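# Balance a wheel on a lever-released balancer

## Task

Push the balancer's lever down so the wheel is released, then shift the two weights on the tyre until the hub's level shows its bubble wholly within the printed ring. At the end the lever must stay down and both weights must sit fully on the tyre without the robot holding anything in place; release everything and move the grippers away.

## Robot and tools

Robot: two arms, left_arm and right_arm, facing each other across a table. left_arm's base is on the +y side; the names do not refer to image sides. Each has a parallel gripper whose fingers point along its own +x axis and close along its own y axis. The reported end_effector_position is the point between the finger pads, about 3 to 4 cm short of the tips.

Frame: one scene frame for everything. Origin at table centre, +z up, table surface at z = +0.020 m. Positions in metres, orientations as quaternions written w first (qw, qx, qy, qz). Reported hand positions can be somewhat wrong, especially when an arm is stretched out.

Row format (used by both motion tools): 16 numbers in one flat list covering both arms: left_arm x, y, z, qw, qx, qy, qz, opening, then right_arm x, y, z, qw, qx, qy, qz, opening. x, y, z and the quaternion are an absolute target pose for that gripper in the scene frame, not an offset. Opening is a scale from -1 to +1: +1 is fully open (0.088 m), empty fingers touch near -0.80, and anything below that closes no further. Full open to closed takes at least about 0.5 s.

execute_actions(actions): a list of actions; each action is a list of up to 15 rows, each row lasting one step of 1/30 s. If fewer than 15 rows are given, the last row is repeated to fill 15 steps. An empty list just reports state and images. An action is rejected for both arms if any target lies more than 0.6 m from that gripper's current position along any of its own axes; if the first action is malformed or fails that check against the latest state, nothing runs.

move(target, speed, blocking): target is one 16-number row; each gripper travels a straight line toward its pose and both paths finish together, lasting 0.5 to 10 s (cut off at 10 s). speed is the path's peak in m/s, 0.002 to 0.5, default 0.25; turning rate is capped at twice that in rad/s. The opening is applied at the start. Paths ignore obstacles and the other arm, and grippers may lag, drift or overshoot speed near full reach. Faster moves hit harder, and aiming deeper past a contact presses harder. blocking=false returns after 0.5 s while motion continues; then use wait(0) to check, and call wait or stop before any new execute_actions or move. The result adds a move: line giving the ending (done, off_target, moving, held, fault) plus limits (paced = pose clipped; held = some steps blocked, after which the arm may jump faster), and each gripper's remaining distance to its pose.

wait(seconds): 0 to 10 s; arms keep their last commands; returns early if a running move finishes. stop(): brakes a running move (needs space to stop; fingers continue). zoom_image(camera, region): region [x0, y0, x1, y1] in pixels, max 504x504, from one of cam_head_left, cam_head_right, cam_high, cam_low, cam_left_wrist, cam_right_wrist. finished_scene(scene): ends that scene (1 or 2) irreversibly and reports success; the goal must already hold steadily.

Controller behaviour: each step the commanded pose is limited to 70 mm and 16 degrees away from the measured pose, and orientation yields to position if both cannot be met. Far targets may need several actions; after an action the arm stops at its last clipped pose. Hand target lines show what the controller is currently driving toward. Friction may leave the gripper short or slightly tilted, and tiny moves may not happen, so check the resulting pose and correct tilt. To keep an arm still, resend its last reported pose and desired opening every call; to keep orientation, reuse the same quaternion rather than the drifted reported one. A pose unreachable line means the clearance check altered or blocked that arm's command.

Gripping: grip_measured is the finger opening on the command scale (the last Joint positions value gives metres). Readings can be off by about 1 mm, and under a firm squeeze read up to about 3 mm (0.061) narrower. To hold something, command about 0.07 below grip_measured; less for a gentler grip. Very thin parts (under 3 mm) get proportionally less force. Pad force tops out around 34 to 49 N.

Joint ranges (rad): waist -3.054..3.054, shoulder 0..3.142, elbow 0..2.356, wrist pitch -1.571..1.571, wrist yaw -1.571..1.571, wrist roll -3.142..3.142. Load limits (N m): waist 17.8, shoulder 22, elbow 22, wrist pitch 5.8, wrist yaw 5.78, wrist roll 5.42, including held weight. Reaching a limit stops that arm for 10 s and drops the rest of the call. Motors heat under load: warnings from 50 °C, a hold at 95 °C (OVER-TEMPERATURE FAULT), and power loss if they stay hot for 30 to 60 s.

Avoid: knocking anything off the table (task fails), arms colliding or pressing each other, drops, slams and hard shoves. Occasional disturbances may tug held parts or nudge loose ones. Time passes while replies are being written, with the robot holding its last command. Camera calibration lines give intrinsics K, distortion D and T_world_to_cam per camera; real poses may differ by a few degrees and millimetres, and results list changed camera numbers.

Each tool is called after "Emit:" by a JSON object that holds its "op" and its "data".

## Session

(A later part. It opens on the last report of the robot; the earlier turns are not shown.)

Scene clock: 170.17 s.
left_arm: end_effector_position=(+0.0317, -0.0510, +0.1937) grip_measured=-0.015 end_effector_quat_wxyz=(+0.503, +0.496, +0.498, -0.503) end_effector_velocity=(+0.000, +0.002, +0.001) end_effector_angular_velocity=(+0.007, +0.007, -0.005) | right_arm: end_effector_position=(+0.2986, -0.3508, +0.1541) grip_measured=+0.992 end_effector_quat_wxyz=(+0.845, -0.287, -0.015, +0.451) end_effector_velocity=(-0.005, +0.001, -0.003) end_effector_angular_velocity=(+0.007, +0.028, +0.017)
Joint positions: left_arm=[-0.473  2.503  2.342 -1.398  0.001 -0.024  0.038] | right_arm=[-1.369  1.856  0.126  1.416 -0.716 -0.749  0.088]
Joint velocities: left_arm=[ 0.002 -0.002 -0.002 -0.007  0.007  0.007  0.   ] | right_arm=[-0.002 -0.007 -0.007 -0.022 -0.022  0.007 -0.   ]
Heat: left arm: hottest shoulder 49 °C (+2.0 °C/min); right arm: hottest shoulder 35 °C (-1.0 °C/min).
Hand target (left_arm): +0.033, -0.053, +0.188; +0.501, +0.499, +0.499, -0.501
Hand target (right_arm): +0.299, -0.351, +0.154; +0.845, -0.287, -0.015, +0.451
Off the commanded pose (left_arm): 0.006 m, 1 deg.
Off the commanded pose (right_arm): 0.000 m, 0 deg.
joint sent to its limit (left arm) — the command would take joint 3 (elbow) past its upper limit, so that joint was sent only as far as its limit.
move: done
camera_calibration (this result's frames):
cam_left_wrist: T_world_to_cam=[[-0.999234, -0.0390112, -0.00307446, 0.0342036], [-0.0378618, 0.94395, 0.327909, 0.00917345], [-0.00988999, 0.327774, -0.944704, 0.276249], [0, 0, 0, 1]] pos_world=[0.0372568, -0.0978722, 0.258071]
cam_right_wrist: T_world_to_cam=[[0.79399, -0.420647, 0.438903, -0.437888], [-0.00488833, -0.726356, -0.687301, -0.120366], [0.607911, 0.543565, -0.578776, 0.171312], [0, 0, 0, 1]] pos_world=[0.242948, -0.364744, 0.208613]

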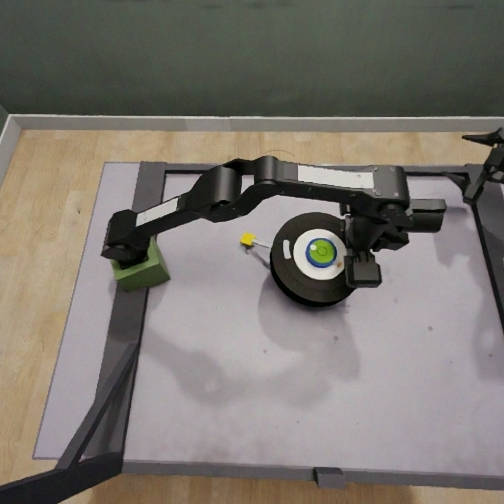

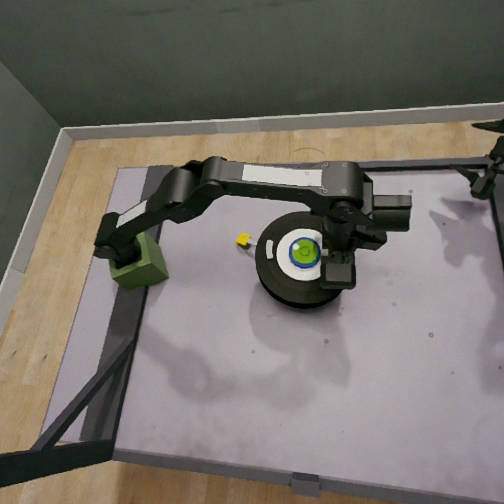

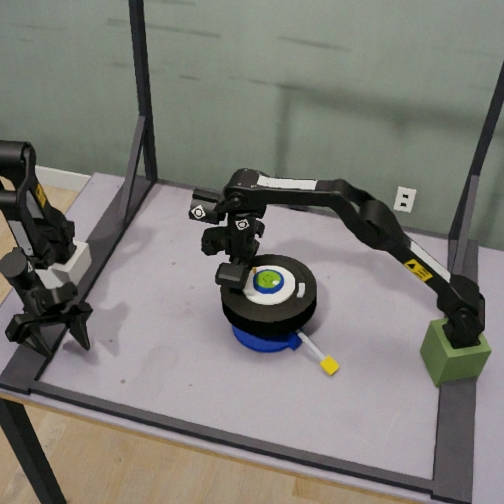

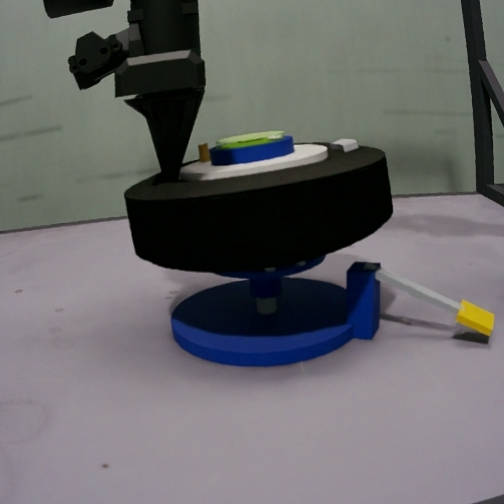

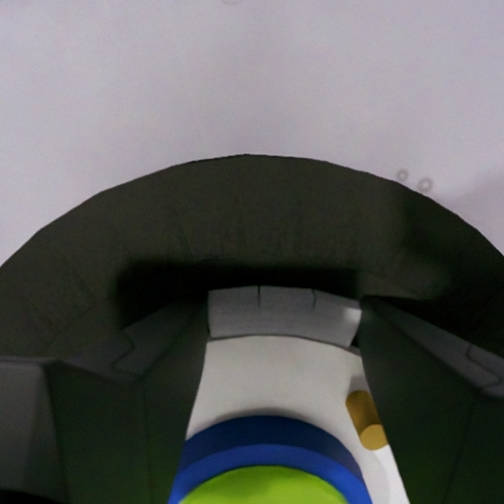

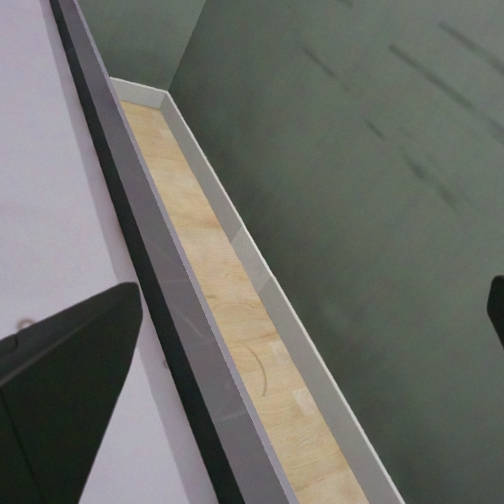

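Emit:
{"op": "move", "data": {"target": [0.033,-0.053,0.232,0.5,0.5,0.5,-0.5,-0.04,0.2986,-0.3508,0.1541,0.845,-0.287,-0.015,0.451,1], "speed": 0.03}}

Emit:
{"op": "move", "data": {"target": [0.078,-0.04,0.228,0.641,0.299,0.641,-0.299,-0.04,0.2986,-0.3508,0.1541,0.845,-0.287,-0.015,0.451,1], "speed": 0.15}}

Emit:
{"op": "move", "data": {"target": [0.078,-0.04,0.193,0.641,0.299,0.641,-0.299,-0.04,0.2986,-0.3508,0.1541,0.845,-0.287,-0.015,0.451,1], "speed": 0.025}}

Emit:
{"op": "move", "data": {"target": [0.078,-0.04,0.193,0.641,0.299,0.641,-0.299,0.22,0.2986,-0.3508,0.1541,0.845,-0.287,-0.015,0.451,1]}}

Emit:
{"op": "move", "data": {"target": [0.078,-0.042,0.235,0.641,0.299,0.641,-0.299,0.22,0.2986,-0.3508,0.1541,0.845,-0.287,-0.015,0.451,1], "speed": 0.03}}

Emit:
{"op": "wait", "data": {"seconds": 7}}

Emit:
{"op": "zoom_image", "data": {"camera": "cam_head_right", "region": [253,202,353,302]}}

Scene clock: 185.17 s.
left_arm: end_effector_position=(+0.0317, -0.0508, +0.2212) grip_measured=-0.015 end_effector_quat_wxyz=(+0.515, +0.483, +0.485, -0.515) end_effector_velocity=(-0.002, +0.005, +0.000) end_effector_angular_velocity=(+0.022, +0.008, +0.019) | right_arm: end_effector_position=(+0.2986, -0.3508, +0.1541) grip_measured=+0.992 end_effector_quat_wxyz=(+0.845, -0.287, -0.015, +0.451) end_effector_velocity=(-0.005, +0.001, -0.001) end_effector_angular_velocity=(+0.000, +0.008, +0.020)
Joint positions: left_arm=[-0.473  2.445  2.344 -1.408  0.001 -0.024  0.038] | right_arm=[-1.369  1.856  0.126  1.416 -0.716 -0.749  0.088]
Joint velocities: left_arm=[-0.002 -0.002 -0.002 -0.022  0.007 -0.022 -0.   ] | right_arm=[-0.002 -0.002 -0.007 -0.007 -0.022 -0.007 -0.   ]
Heat: left arm: hottest shoulder 50 °C (+2.0 °C/min); right arm: hottest shoulder 35 °C (-1.0 °C/min). Fold the left arm in close to its base before you think long.
Hand target (left_arm): +0.033, -0.053, +0.231; +0.521, +0.477, +0.478, -0.522
Hand target (right_arm): +0.299, -0.351, +0.154; +0.845, -0.287, -0.015, +0.451
Off the commanded pose (left_arm): 0.011 m, 4 deg.
Off the commanded pose (right_arm): 0.000 m, 0 deg.
MOTOR HOT: a motor of the left arm reached 50 °C. Now the hottest motor of the left arm, joint 2 (shoulder), reports 50 °C. The temperature limit of the motors' drives, at which the controller stops that arm, is 95 °C. To cool a motor, set the load down, stop pushing, or move to a pose that needs little force.
joint sent to its limit (left arm) — the command would take joint 3 (elbow) past its upper limit, so that joint was sent only as far as its limit.
move: off_target (left_arm)
camera_calibration (this result's frames):
cam_left_wrist: T_world_to_cam=[[-0.999251, -0.0387072, -0.0000115935, 0.0336409], [-0.0371577, 0.959164, 0.2804, 0.0111891], [-0.0108424, 0.280191, -0.959883, 0.303152], [0, 0, 0, 1]] pos_world=[0.0373183, -0.0943705, 0.287854]
cam_right_wrist: T_world_to_cam=[[0.79399, -0.420647, 0.438903, -0.437888], [-0.00488833, -0.726356, -0.687301, -0.120366], [0.607911, 0.543565, -0.578776, 0.171312], [0, 0, 0, 1]] pos_world=[0.242948, -0.364744, 0.208613]

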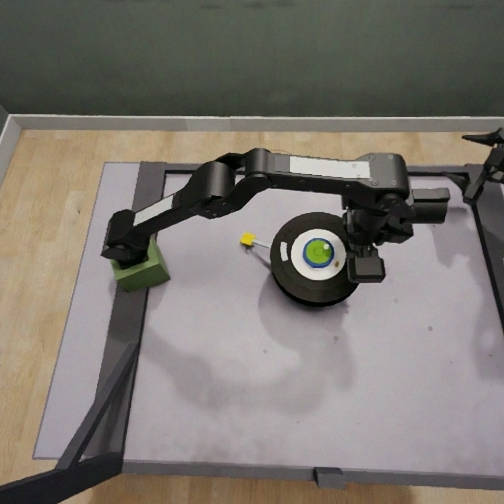

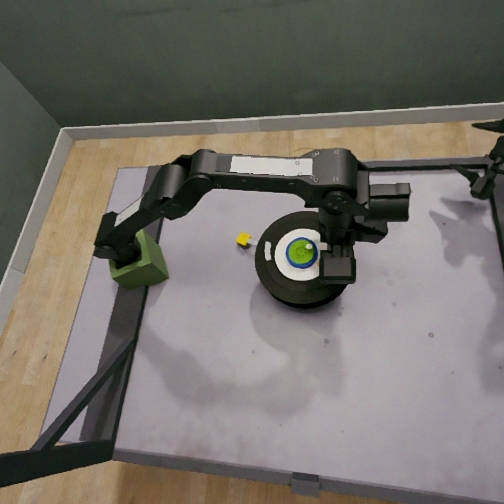

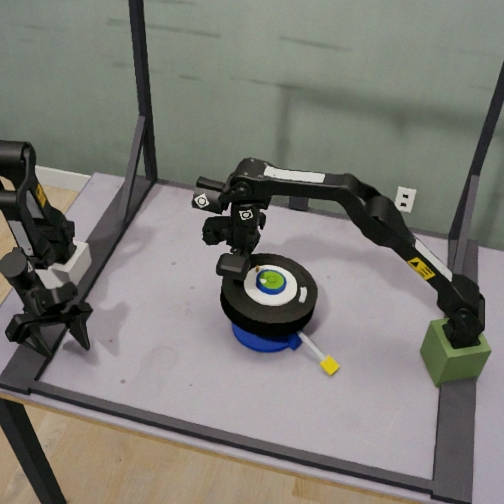

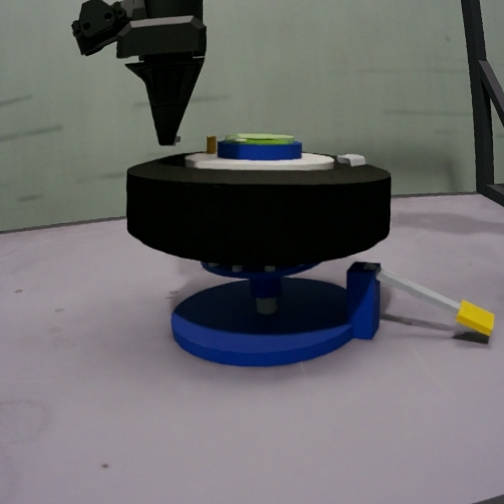

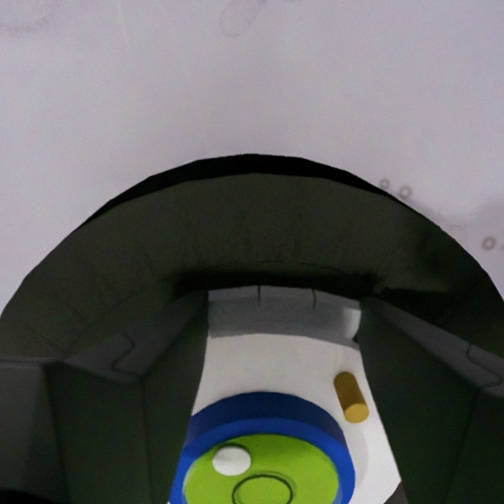

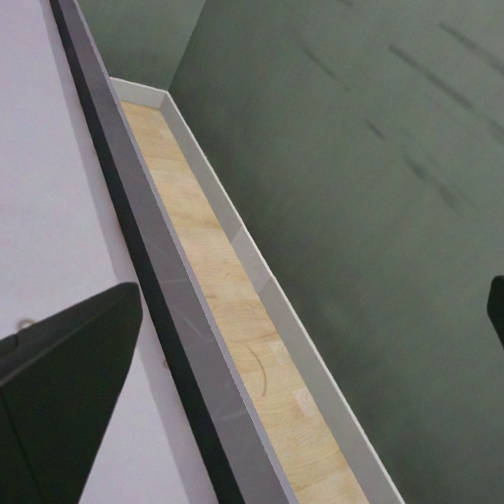

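Scene clock: 187.87 s.
left_arm: end_effector_position=(+0.0767, -0.0389, +0.2208) grip_measured=-0.015 end_effector_quat_wxyz=(+0.641, +0.298, +0.638, -0.305) end_effector_velocity=(-0.002, -0.001, -0.002) end_effector_angular_velocity=(-0.002, -0.007, +0.000) | right_arm: end_effector_position=(+0.2986, -0.3508, +0.1541) grip_measured=+0.992 end_effector_quat_wxyz=(+0.845, -0.287, -0.015, +0.451) end_effector_velocity=(+0.000, -0.002, -0.001) end_effector_angular_velocity=(-0.008, +0.001, -0.008)
Joint positions: left_arm=[-0.379  2.445  2.344 -1.458  0.001 -0.619  0.038] | right_arm=[-1.369  1.856  0.126  1.416 -0.716 -0.749  0.088]
Joint velocities: left_arm=[-0.007  0.002 -0.002  0.007 -0.007 -0.007 -0.   ] | right_arm=[-0.002 -0.002 -0.002 -0.007  0.007 -0.007 -0.   ]
Heat: left arm: hottest shoulder 51 °C (+2.1 °C/min); right arm: hottest shoulder 35 °C (-1.0 °C/min). Fold the left arm in close to its base before you think long.
Hand target (left_arm): +0.078, -0.040, +0.228; +0.645, +0.290, +0.637, -0.308
Hand target (right_arm): +0.299, -0.351, +0.154; +0.845, -0.287, -0.015, +0.451
Off the commanded pose (left_arm): 0.007 m, 1 deg.
Off the commanded pose (right_arm): 0.000 m, 0 deg.
MOTOR HOT: still on. Now the hottest motor of the left arm, joint 2 (shoulder), reports 51 °C; a drive's own limit is 95 °C.
joint sent to its limit (left arm) — the command would take joint 3 (elbow) past its upper limit, so that joint was sent only as far as its limit.
move: done
camera_calibration (this result's frames):
cam_left_wrist: T_world_to_cam=[[-0.746804, -0.665036, 0.00320729, 0.0345882], [-0.626903, 0.705576, 0.330387, 0.0258999], [-0.221982, 0.244724, -0.94384, 0.311202], [0, 0, 0, 1]] pos_world=[0.111149, -0.0714305, 0.285057]
cam_right_wrist: T_world_to_cam=[[0.79399, -0.420647, 0.438903, -0.437888], [-0.00488833, -0.726356, -0.687301, -0.120366], [0.607911, 0.543565, -0.578776, 0.171312], [0, 0, 0, 1]] pos_world=[0.242948, -0.364744, 0.208613]

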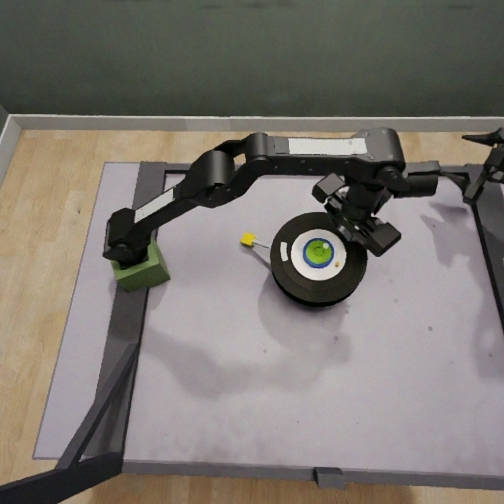

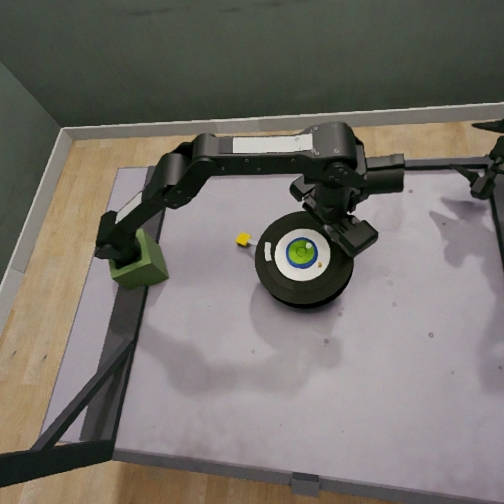

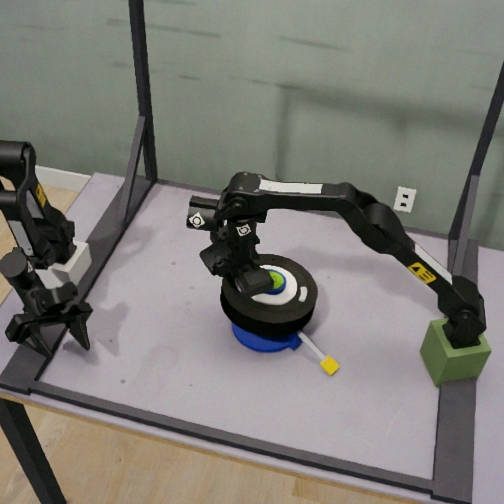

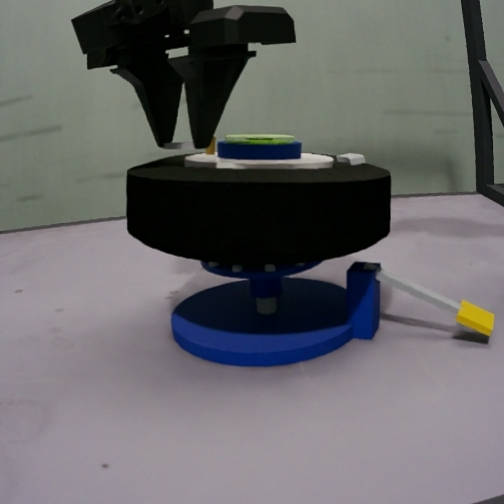

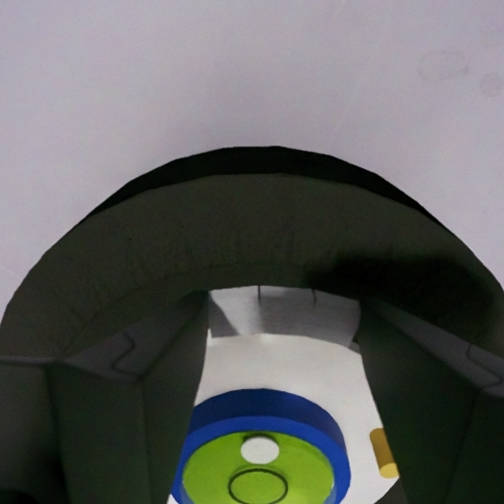

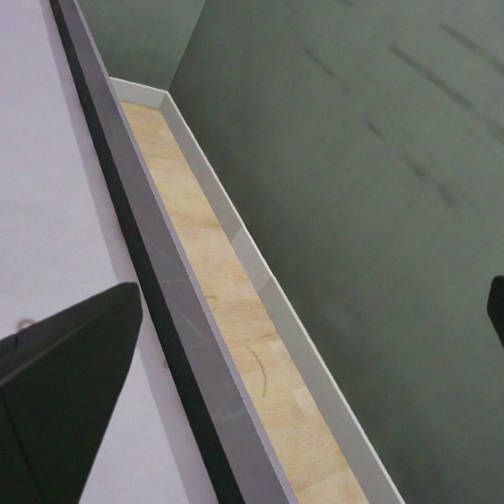

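Scene clock: 189.23 s.
left_arm: end_effector_position=(+0.0769, -0.0413, +0.1987) grip_measured=-0.015 end_effector_quat_wxyz=(+0.642, +0.297, +0.638, -0.305) end_effector_velocity=(-0.003, +0.003, -0.001) end_effector_angular_velocity=(+0.013, -0.006, +0.000) | right_arm: end_effector_position=(+0.2986, -0.3508, +0.1541) grip_measured=+0.992 end_effector_quat_wxyz=(+0.845, -0.287, -0.015, +0.451) end_effector_velocity=(-0.003, -0.000, -0.003) end_effector_angular_velocity=(-0.005, +0.012, +0.006)
Joint positions: left_arm=[-0.379  2.445  2.256 -1.368  0.001 -0.62   0.038] | right_arm=[-1.369  1.856  0.126  1.416 -0.716 -0.749  0.088]
Joint velocities: left_arm=[-0.007 -0.002 -0.007 -0.007 -0.007 -0.007 -0.   ] | right_arm=[-0.002  0.002 -0.007 -0.007 -0.007 -0.007 -0.   ]
Heat: left arm: hottest shoulder 51 °C (+2.0 °C/min); right arm: hottest shoulder 35 °C (-1.0 °C/min). Fold the left arm in close to its base before you think long.
Hand target (left_arm): +0.078, -0.040, +0.193; +0.641, +0.299, +0.641, -0.299
Hand target (right_arm): +0.299, -0.351, +0.154; +0.845, -0.287, -0.015, +0.451
Off the commanded pose (left_arm): 0.006 m, 1 deg.
Off the commanded pose (right_arm): 0.000 m, 0 deg.
MOTOR HOT: still on. Now the hottest motor of the left arm, joint 2 (shoulder), reports 51 °C; a drive's own limit is 95 °C.
move: done
camera_calibration (this result's frames):
cam_left_wrist: T_world_to_cam=[[-0.745789, -0.666169, 0.0041532, 0.0328567], [-0.628009, 0.70512, 0.329258, 0.0353254], [-0.22227, 0.242948, -0.944231, 0.290989], [0, 0, 0, 1]] pos_world=[0.111367, -0.0737159, 0.262993]
cam_right_wrist: T_world_to_cam=[[0.79399, -0.420647, 0.438903, -0.437888], [-0.00488833, -0.726356, -0.687301, -0.120366], [0.607911, 0.543565, -0.578776, 0.171312], [0, 0, 0, 1]] pos_world=[0.242948, -0.364744, 0.208613]

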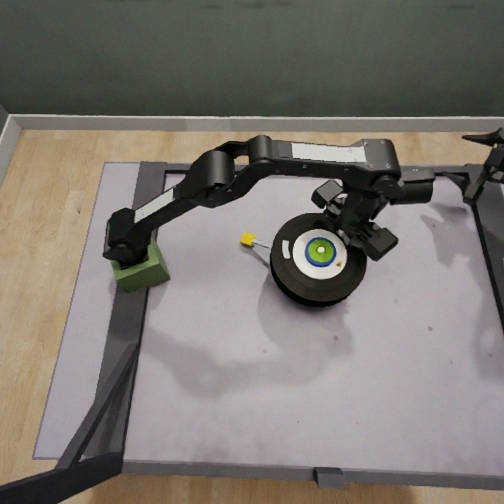

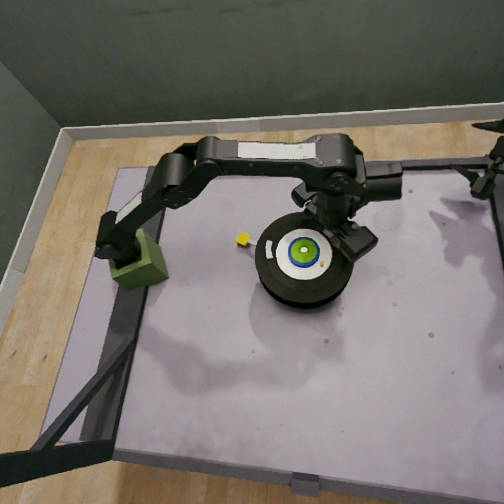

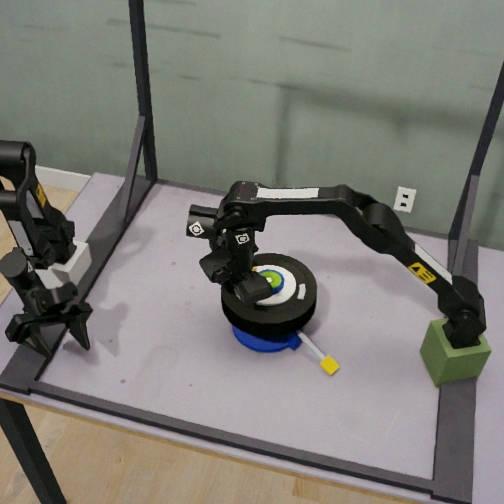

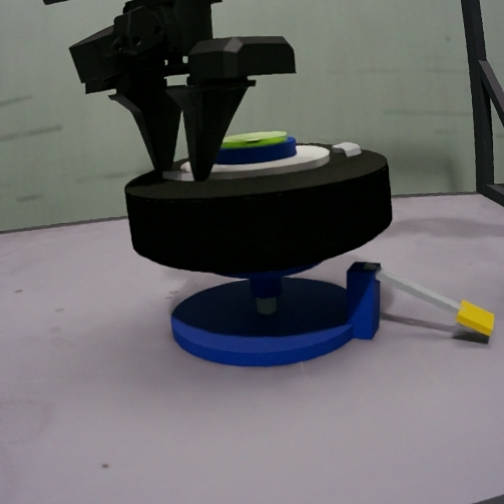

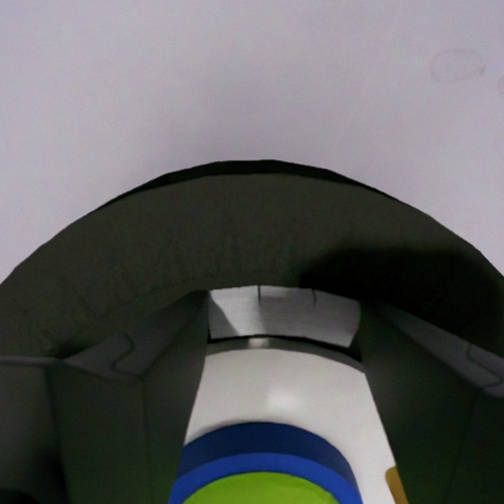

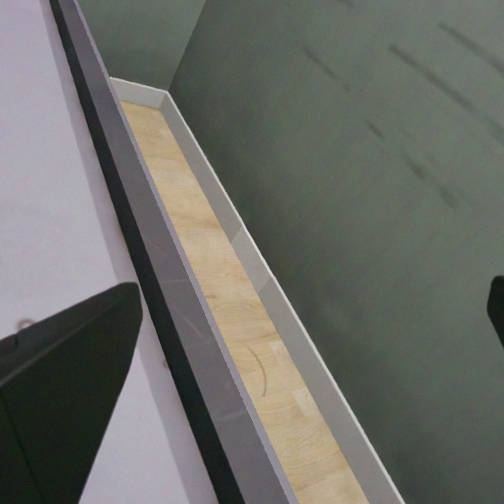

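Scene clock: 189.93 s.
left_arm: end_effector_position=(+0.0769, -0.0414, +0.1986) grip_measured=+0.217 end_effector_quat_wxyz=(+0.642, +0.297, +0.638, -0.305) end_effector_velocity=(-0.000, +0.002, +0.000) end_effector_angular_velocity=(+0.008, -0.006, +0.020) | right_arm: end_effector_position=(+0.2986, -0.3508, +0.1541) grip_measured=+0.992 end_effector_quat_wxyz=(+0.845, -0.287, -0.015, +0.451) end_effector_velocity=(-0.001, +0.001, +0.002) end_effector_angular_velocity=(-0.001, -0.012, +0.011)
Joint positions: left_arm=[-0.379  2.445  2.256 -1.368  0.001 -0.62   0.05 ] | right_arm=[-1.369  1.856  0.126  1.416 -0.716 -0.749  0.088]
Joint velocities: left_arm=[-0.002 -0.002 -0.002 -0.007 -0.007 -0.022  0.   ] | right_arm=[ 0.002 -0.002 -0.002  0.007 -0.007 -0.007  0.   ]
Heat: left arm: hottest shoulder 51 °C (+2.0 °C/min); right arm: hottest shoulder 35 °C (-1.0 °C/min). Fold the left arm in close to its base before you think long.
Hand target (left_arm): +0.078, -0.040, +0.193; +0.641, +0.299, +0.641, -0.299
Hand target (right_arm): +0.299, -0.351, +0.154; +0.845, -0.287, -0.015, +0.451
Off the commanded pose (left_arm): 0.006 m, 1 deg.
Off the commanded pose (right_arm): 0.000 m, 0 deg.
MOTOR HOT: still on. Now the hottest motor of the left arm, joint 2 (shoulder), reports 51 °C; a drive's own limit is 95 °C.
move: done
camera_calibration (this result's frames):
cam_left_wrist: T_world_to_cam=[[-0.745789, -0.666169, 0.0041532, 0.0328541], [-0.628009, 0.70512, 0.329258, 0.0353607], [-0.22227, 0.242948, -0.944231, 0.2909], [0, 0, 0, 1]] pos_world=[0.111367, -0.0737208, 0.262897]
cam_right_wrist: T_world_to_cam=[[0.79399, -0.420647, 0.438903, -0.437888], [-0.00488833, -0.726356, -0.687301, -0.120366], [0.607911, 0.543565, -0.578776, 0.171312], [0, 0, 0, 1]] pos_world=[0.242948, -0.364744, 0.208613]

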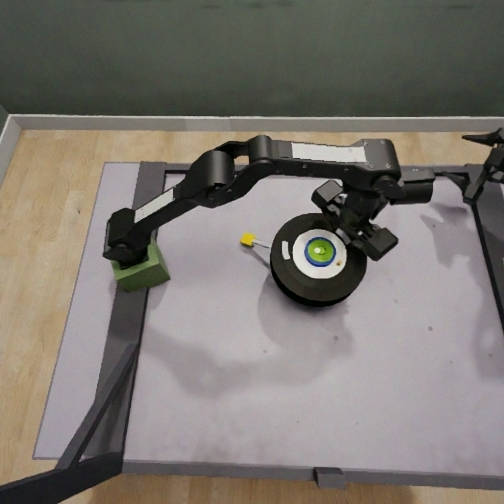

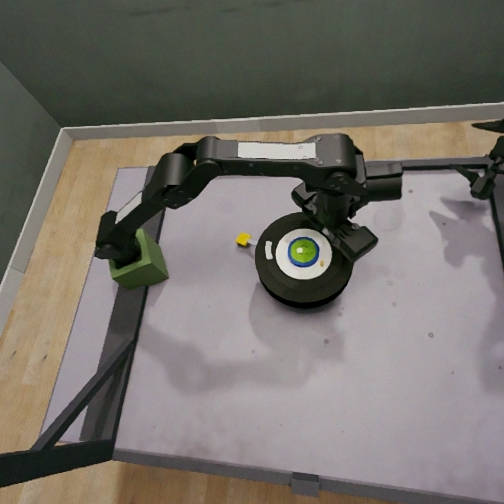

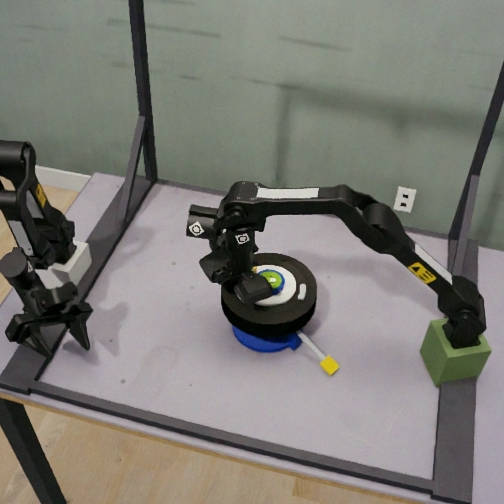

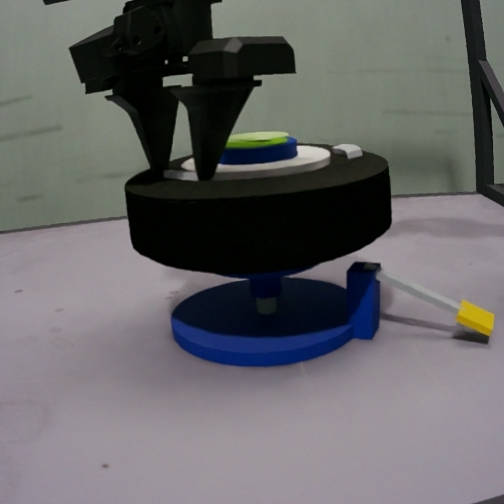

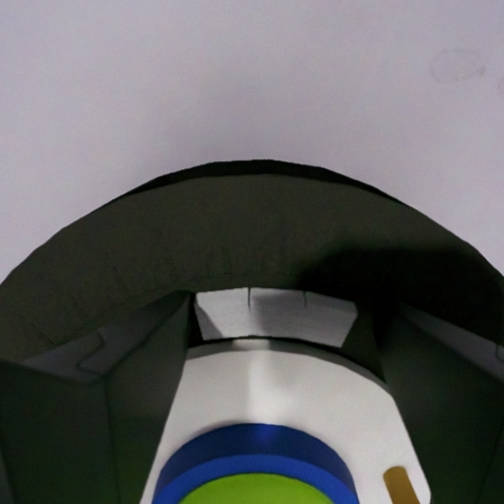

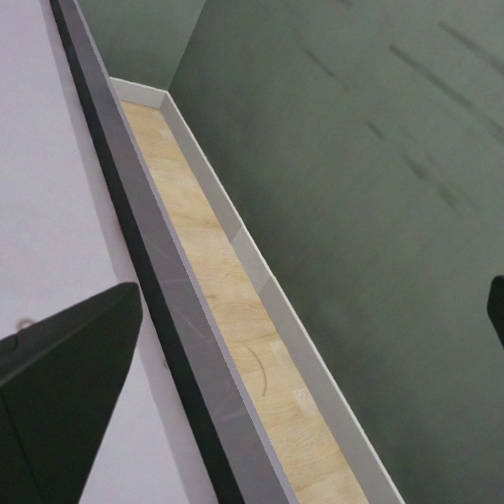

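Scene clock: 191.53 s.
left_arm: end_effector_position=(+0.0768, -0.0402, +0.2243) grip_measured=+0.218 end_effector_quat_wxyz=(+0.644, +0.293, +0.636, -0.309) end_effector_velocity=(-0.002, +0.001, +0.002) end_effector_angular_velocity=(+0.003, -0.007, -0.014) | right_arm: end_effector_position=(+0.2986, -0.3508, +0.1541) grip_measured=+0.992 end_effector_quat_wxyz=(+0.845, -0.287, -0.015, +0.451) end_effector_velocity=(-0.001, -0.001, -0.001) end_effector_angular_velocity=(+0.005, +0.013, -0.002)
Joint positions: left_arm=[-0.379  2.436  2.342 -1.45   0.001 -0.62   0.05 ] | right_arm=[-1.369  1.856  0.126  1.416 -0.716 -0.749  0.088]
Joint velocities: left_arm=[-0.007 -0.002  0.002 -0.007 -0.007  0.007 -0.   ] | right_arm=[-0.007 -0.002 -0.002 -0.007 -0.007  0.007 -0.   ]
Heat: left arm: hottest shoulder 52 °C (+3.0 °C/min); right arm: hottest shoulder 35 °C (-1.0 °C/min). Fold the left arm in close to its base before you think long.
Hand target (left_arm): +0.078, -0.042, +0.235; +0.649, +0.283, +0.632, -0.315
Hand target (right_arm): +0.299, -0.351, +0.154; +0.845, -0.287, -0.015, +0.451
Off the commanded pose (left_arm): 0.011 m, 2 deg.
Off the commanded pose (right_arm): 0.000 m, 0 deg.
MOTOR HOT: still on. Now the hottest motor of the left arm, joint 2 (shoulder), reports 52 °C; a drive's own limit is 95 °C.
joint sent to its limit (left arm) — the command would take joint 3 (elbow) past its upper limit, so that joint was sent only as far as its limit.
move: off_target (left_arm)
camera_calibration (this result's frames):
cam_left_wrist: T_world_to_cam=[[-0.745796, -0.666069, 0.0118467, 0.0317339], [-0.6283, 0.709195, 0.319813, 0.0283249], [-0.221419, 0.231072, -0.947407, 0.315071], [0, 0, 0, 1]] pos_world=[0.111226, -0.0717552, 0.289066]
cam_right_wrist: T_world_to_cam=[[0.79399, -0.420647, 0.438903, -0.437888], [-0.00488833, -0.726356, -0.687301, -0.120366], [0.607911, 0.543565, -0.578776, 0.171312], [0, 0, 0, 1]] pos_world=[0.242948, -0.364744, 0.208613]

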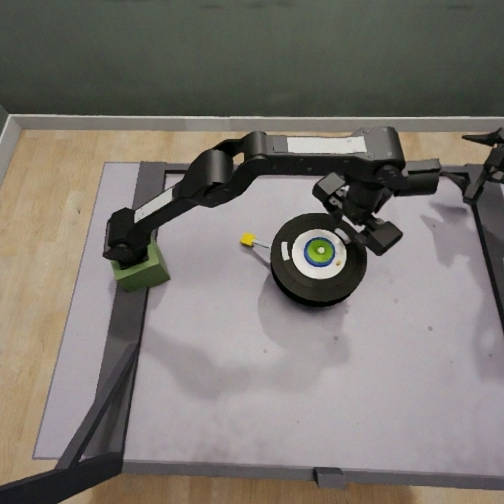

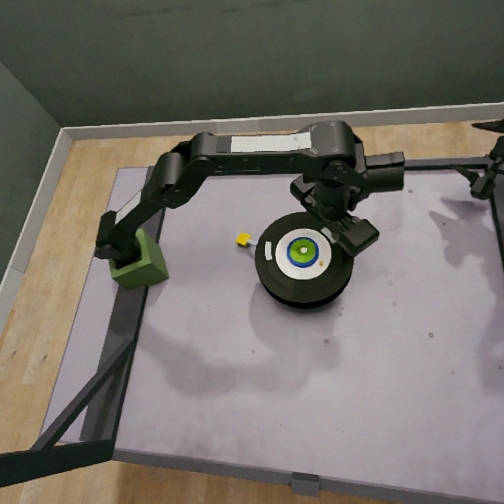

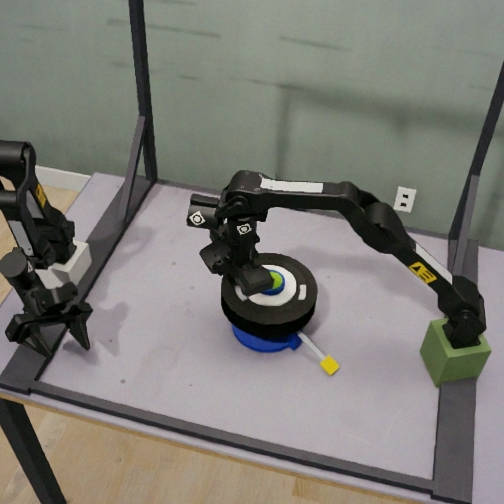

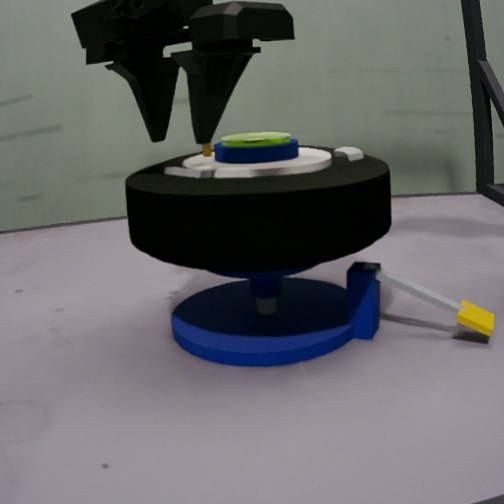

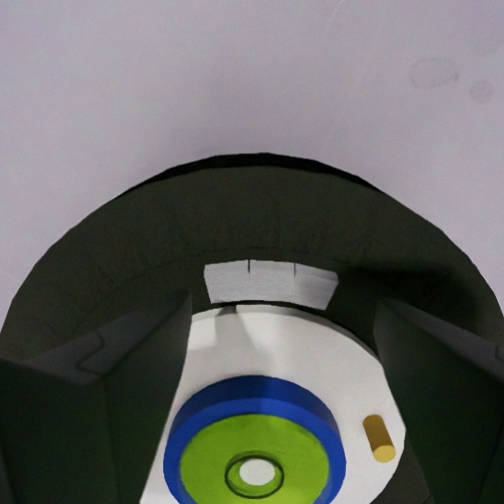

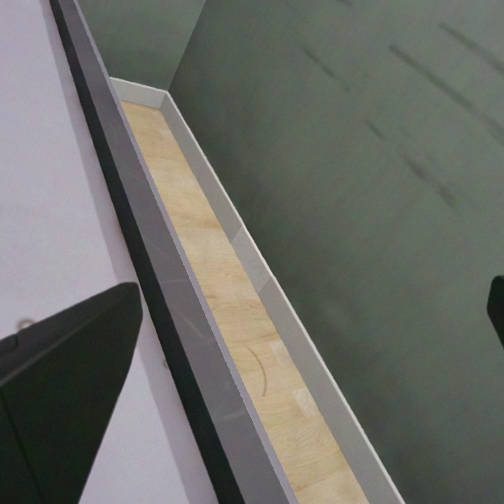

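Scene clock: 198.53 s.
left_arm: end_effector_position=(+0.0768, -0.0402, +0.2243) grip_measured=+0.218 end_effector_quat_wxyz=(+0.644, +0.293, +0.636, -0.309) end_effector_velocity=(-0.000, +0.005, +0.000) end_effector_angular_velocity=(+0.022, -0.006, +0.005) | right_arm: end_effector_position=(+0.2986, -0.3508, +0.1541) grip_measured=+0.992 end_effector_quat_wxyz=(+0.845, -0.287, -0.015, +0.451) end_effector_velocity=(+0.000, +0.000, +0.000) end_effector_angular_velocity=(-0.003, -0.003, +0.006)
Joint positions: left_arm=[-0.379  2.436  2.342 -1.45   0.001 -0.62   0.05 ] | right_arm=[-1.369  1.856  0.126  1.416 -0.716 -0.749  0.088]
Joint velocities: left_arm=[-0.002 -0.002 -0.002 -0.022 -0.007 -0.007 -0.   ] | right_arm=[-0.002 -0.002  0.002 -0.007 -0.007 -0.007 -0.001]
Heat: left arm: hottest shoulder 54 °C (+5.0 °C/min); right arm: hottest shoulder 35 °C (-1.0 °C/min). Fold the left arm in close to its base before you think long.
Hand target (left_arm): +0.078, -0.042, +0.235; +0.649, +0.283, +0.632, -0.315
Hand target (right_arm): +0.299, -0.351, +0.154; +0.845, -0.287, -0.015, +0.451
Off the commanded pose (left_arm): 0.011 m, 2 deg.
Off the commanded pose (right_arm): 0.000 m, 0 deg.
MOTOR HOT: still on. Now the hottest motor of the left arm, joint 2 (shoulder), reports 54 °C; a drive's own limit is 95 °C.
wait: 7.00 s; at rest by 0.17 s
camera_calibration (this result's frames):
cam_left_wrist: T_world_to_cam=[[-0.745796, -0.666069, 0.0118467, 0.0317339], [-0.6283, 0.709195, 0.319813, 0.0283249], [-0.221419, 0.231072, -0.947407, 0.315071], [0, 0, 0, 1]] pos_world=[0.111226, -0.0717552, 0.289066]
cam_right_wrist: T_world_to_cam=[[0.79399, -0.420647, 0.438903, -0.437888], [-0.00488833, -0.726356, -0.687301, -0.120366], [0.607911, 0.543565, -0.578776, 0.171312], [0, 0, 0, 1]] pos_world=[0.242948, -0.364744, 0.208613]

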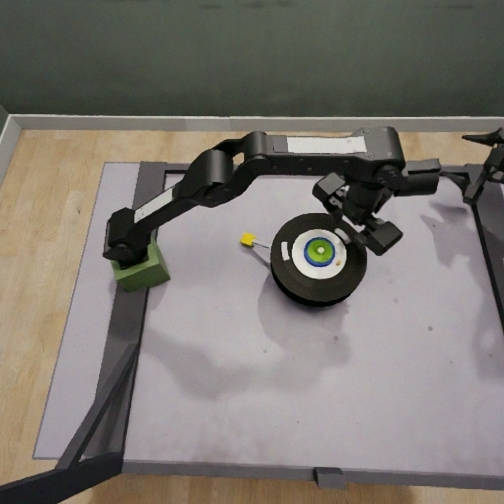

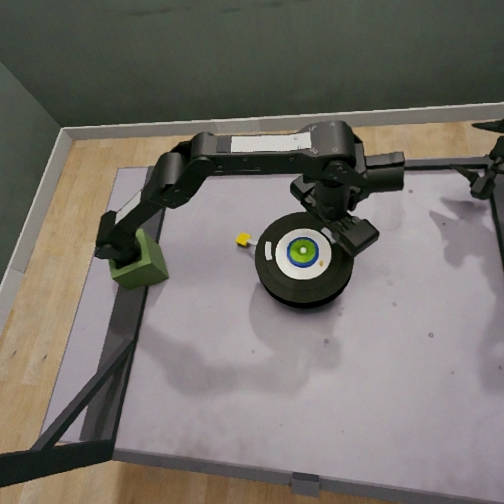

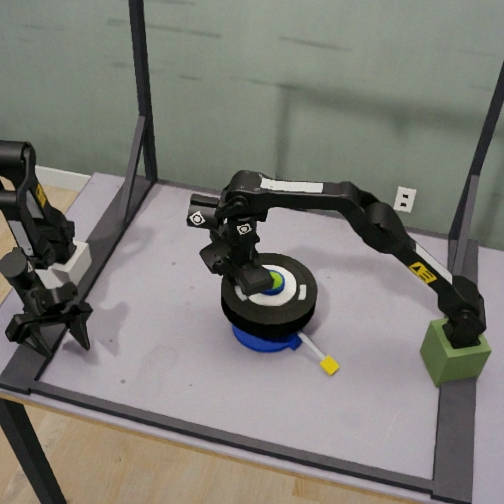

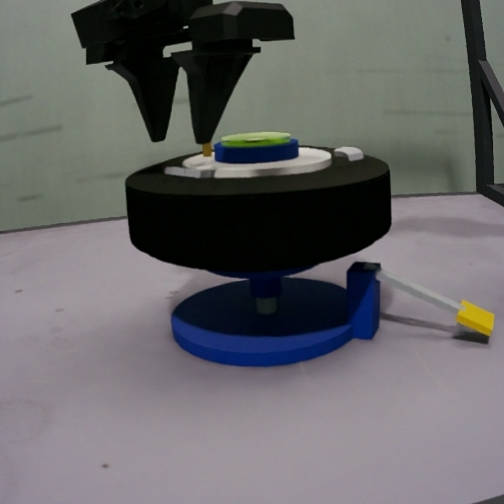

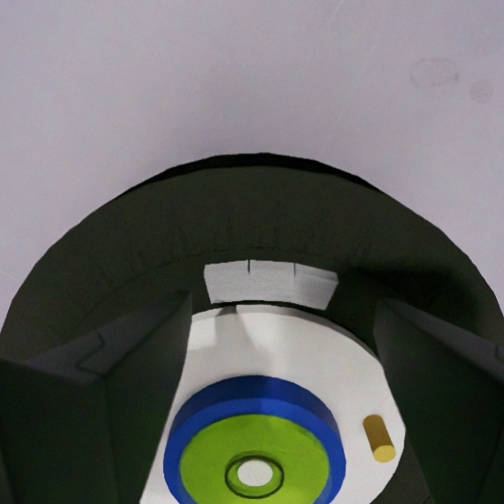

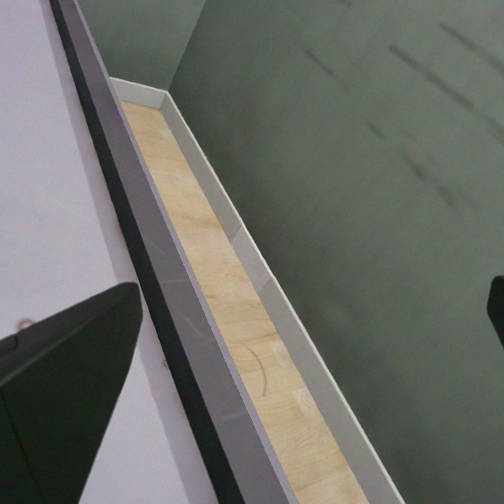

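Region (253, 202, 353, 302) of cam_head_right's 504x504 image, scaled by 5.040, with more detail than that image has.

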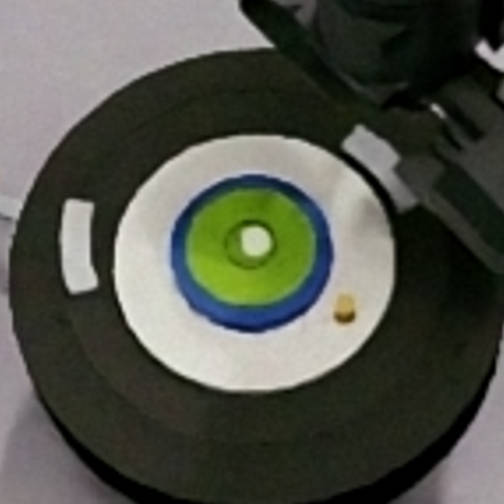

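Emit:
{"op": "move", "data": {"target": [0.2,0.16,0.29,0.641,0.299,0.641,-0.299,0.22,0.2986,-0.3508,0.1541,0.845,-0.287,-0.015,0.451,1], "speed": 0.15}}

Emit:
{"op": "zoom_image", "data": {"camera": "cam_head_right", "region": [283,232,323,272]}}

Emit:
{"op": "zoom_image", "data": {"camera": "cam_high", "region": [250,262,290,302]}}

Scene clock: 205.90 s.
left_arm: end_effector_position=(+0.2010, +0.1556, +0.2895) grip_measured=+0.218 end_effector_quat_wxyz=(+0.639, +0.298, +0.643, -0.299) end_effector_velocity=(+0.000, +0.004, -0.001) end_effector_angular_velocity=(+0.014, -0.000, -0.020) | right_arm: end_effector_position=(+0.2986, -0.3508, +0.1541) grip_measured=+0.992 end_effector_quat_wxyz=(+0.845, -0.287, -0.015, +0.451) end_effector_velocity=(+0.001, +0.000, +0.003) end_effector_angular_velocity=(-0.000, -0.017, +0.006)
Joint positions: left_arm=[ 0.067  1.759  1.574 -1.387  0.004 -0.182  0.05 ] | right_arm=[-1.369  1.856  0.126  1.416 -0.716 -0.749  0.088]
Joint velocities: left_arm=[ 0.002 -0.002 -0.007 -0.007 -0.007  0.022 -0.   ] | right_arm=[-0.002 -0.002  0.002  0.007 -0.007 -0.007 -0.   ]
Heat: left arm: hottest shoulder 56 °C (+9.1 °C/min); right arm: hottest shoulder 35 °C (-1.0 °C/min). Fold the left arm in close to its base before you think long.
Hand target (left_arm): +0.200, +0.159, +0.291; +0.639, +0.296, +0.643, -0.301
Hand target (right_arm): +0.299, -0.351, +0.154; +0.845, -0.287, -0.015, +0.451
Off the commanded pose (left_arm): 0.005 m, 0 deg.
Off the commanded pose (right_arm): 0.000 m, 0 deg.
MOTOR HOT: still on. Now the hottest motor of the left arm, joint 2 (shoulder), reports 56 °C; a drive's own limit is 95 °C.
move: done
camera_calibration (this result's frames):
cam_left_wrist: T_world_to_cam=[[-0.740948, -0.671562, -0.000953071, 0.257536], [-0.631397, 0.696148, 0.341637, -0.057015], [-0.228767, 0.253737, -0.939832, 0.354857], [0, 0, 0, 1]] pos_world=[0.236001, 0.122602, 0.35323]
cam_right_wrist: T_world_to_cam=[[0.79399, -0.420647, 0.438903, -0.437888], [-0.00488833, -0.726356, -0.687301, -0.120366], [0.607911, 0.543565, -0.578776, 0.171312], [0, 0, 0, 1]] pos_world=[0.242948, -0.364744, 0.208613]

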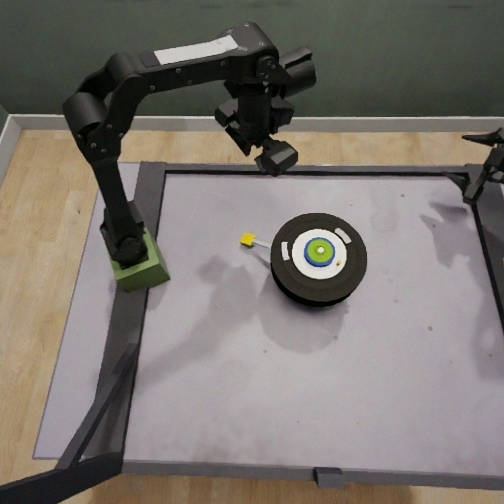

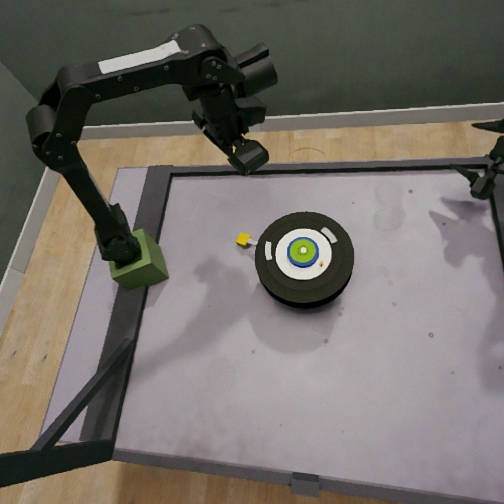

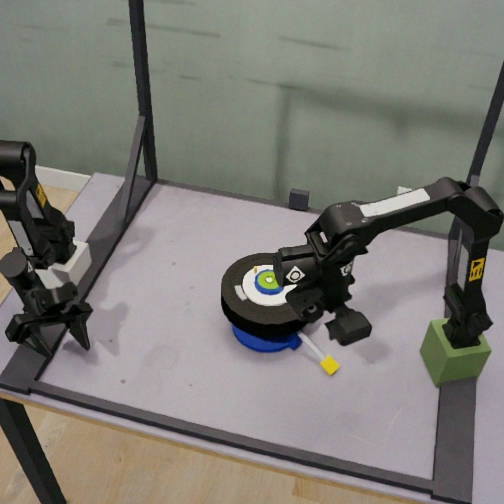

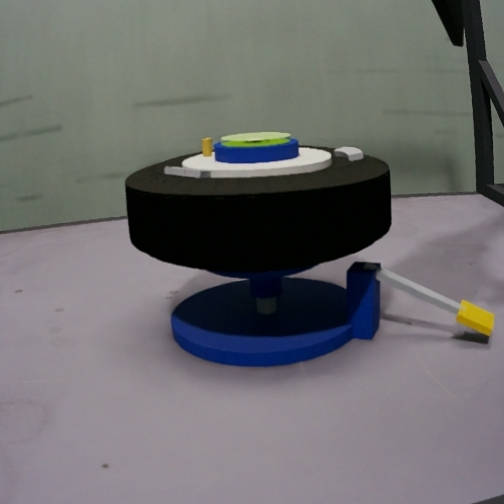

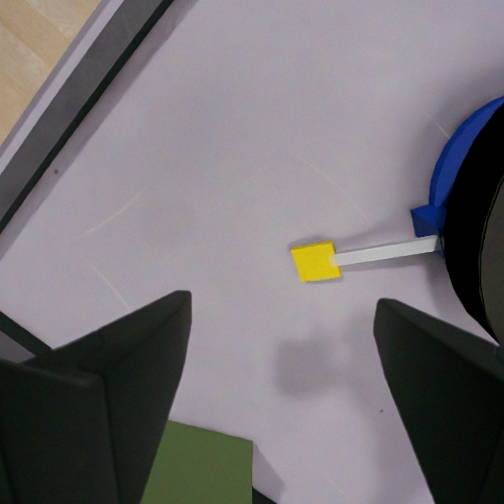

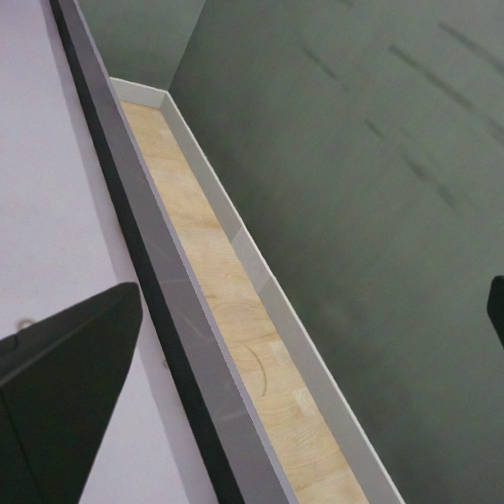

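Region (283, 232, 323, 272) of cam_head_right's 504x504 image, scaled by 12.600, with more detail than that image has.

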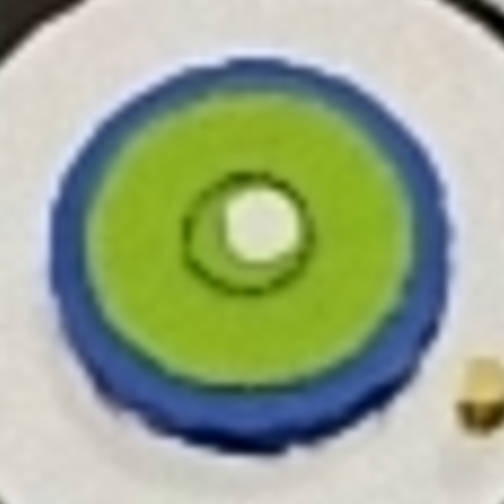

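Region (250, 262, 290, 302) of cam_high's 504x504 image, scaled by 12.600, with more detail than that image has.

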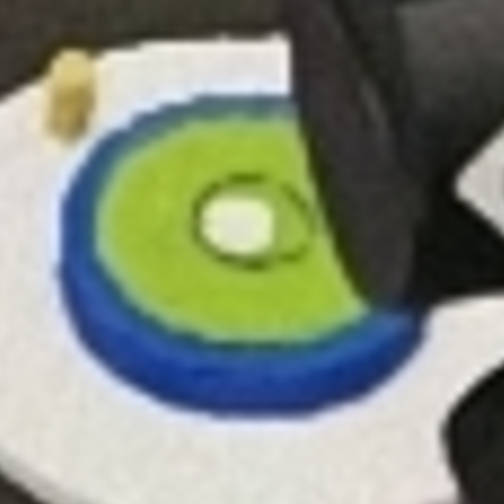

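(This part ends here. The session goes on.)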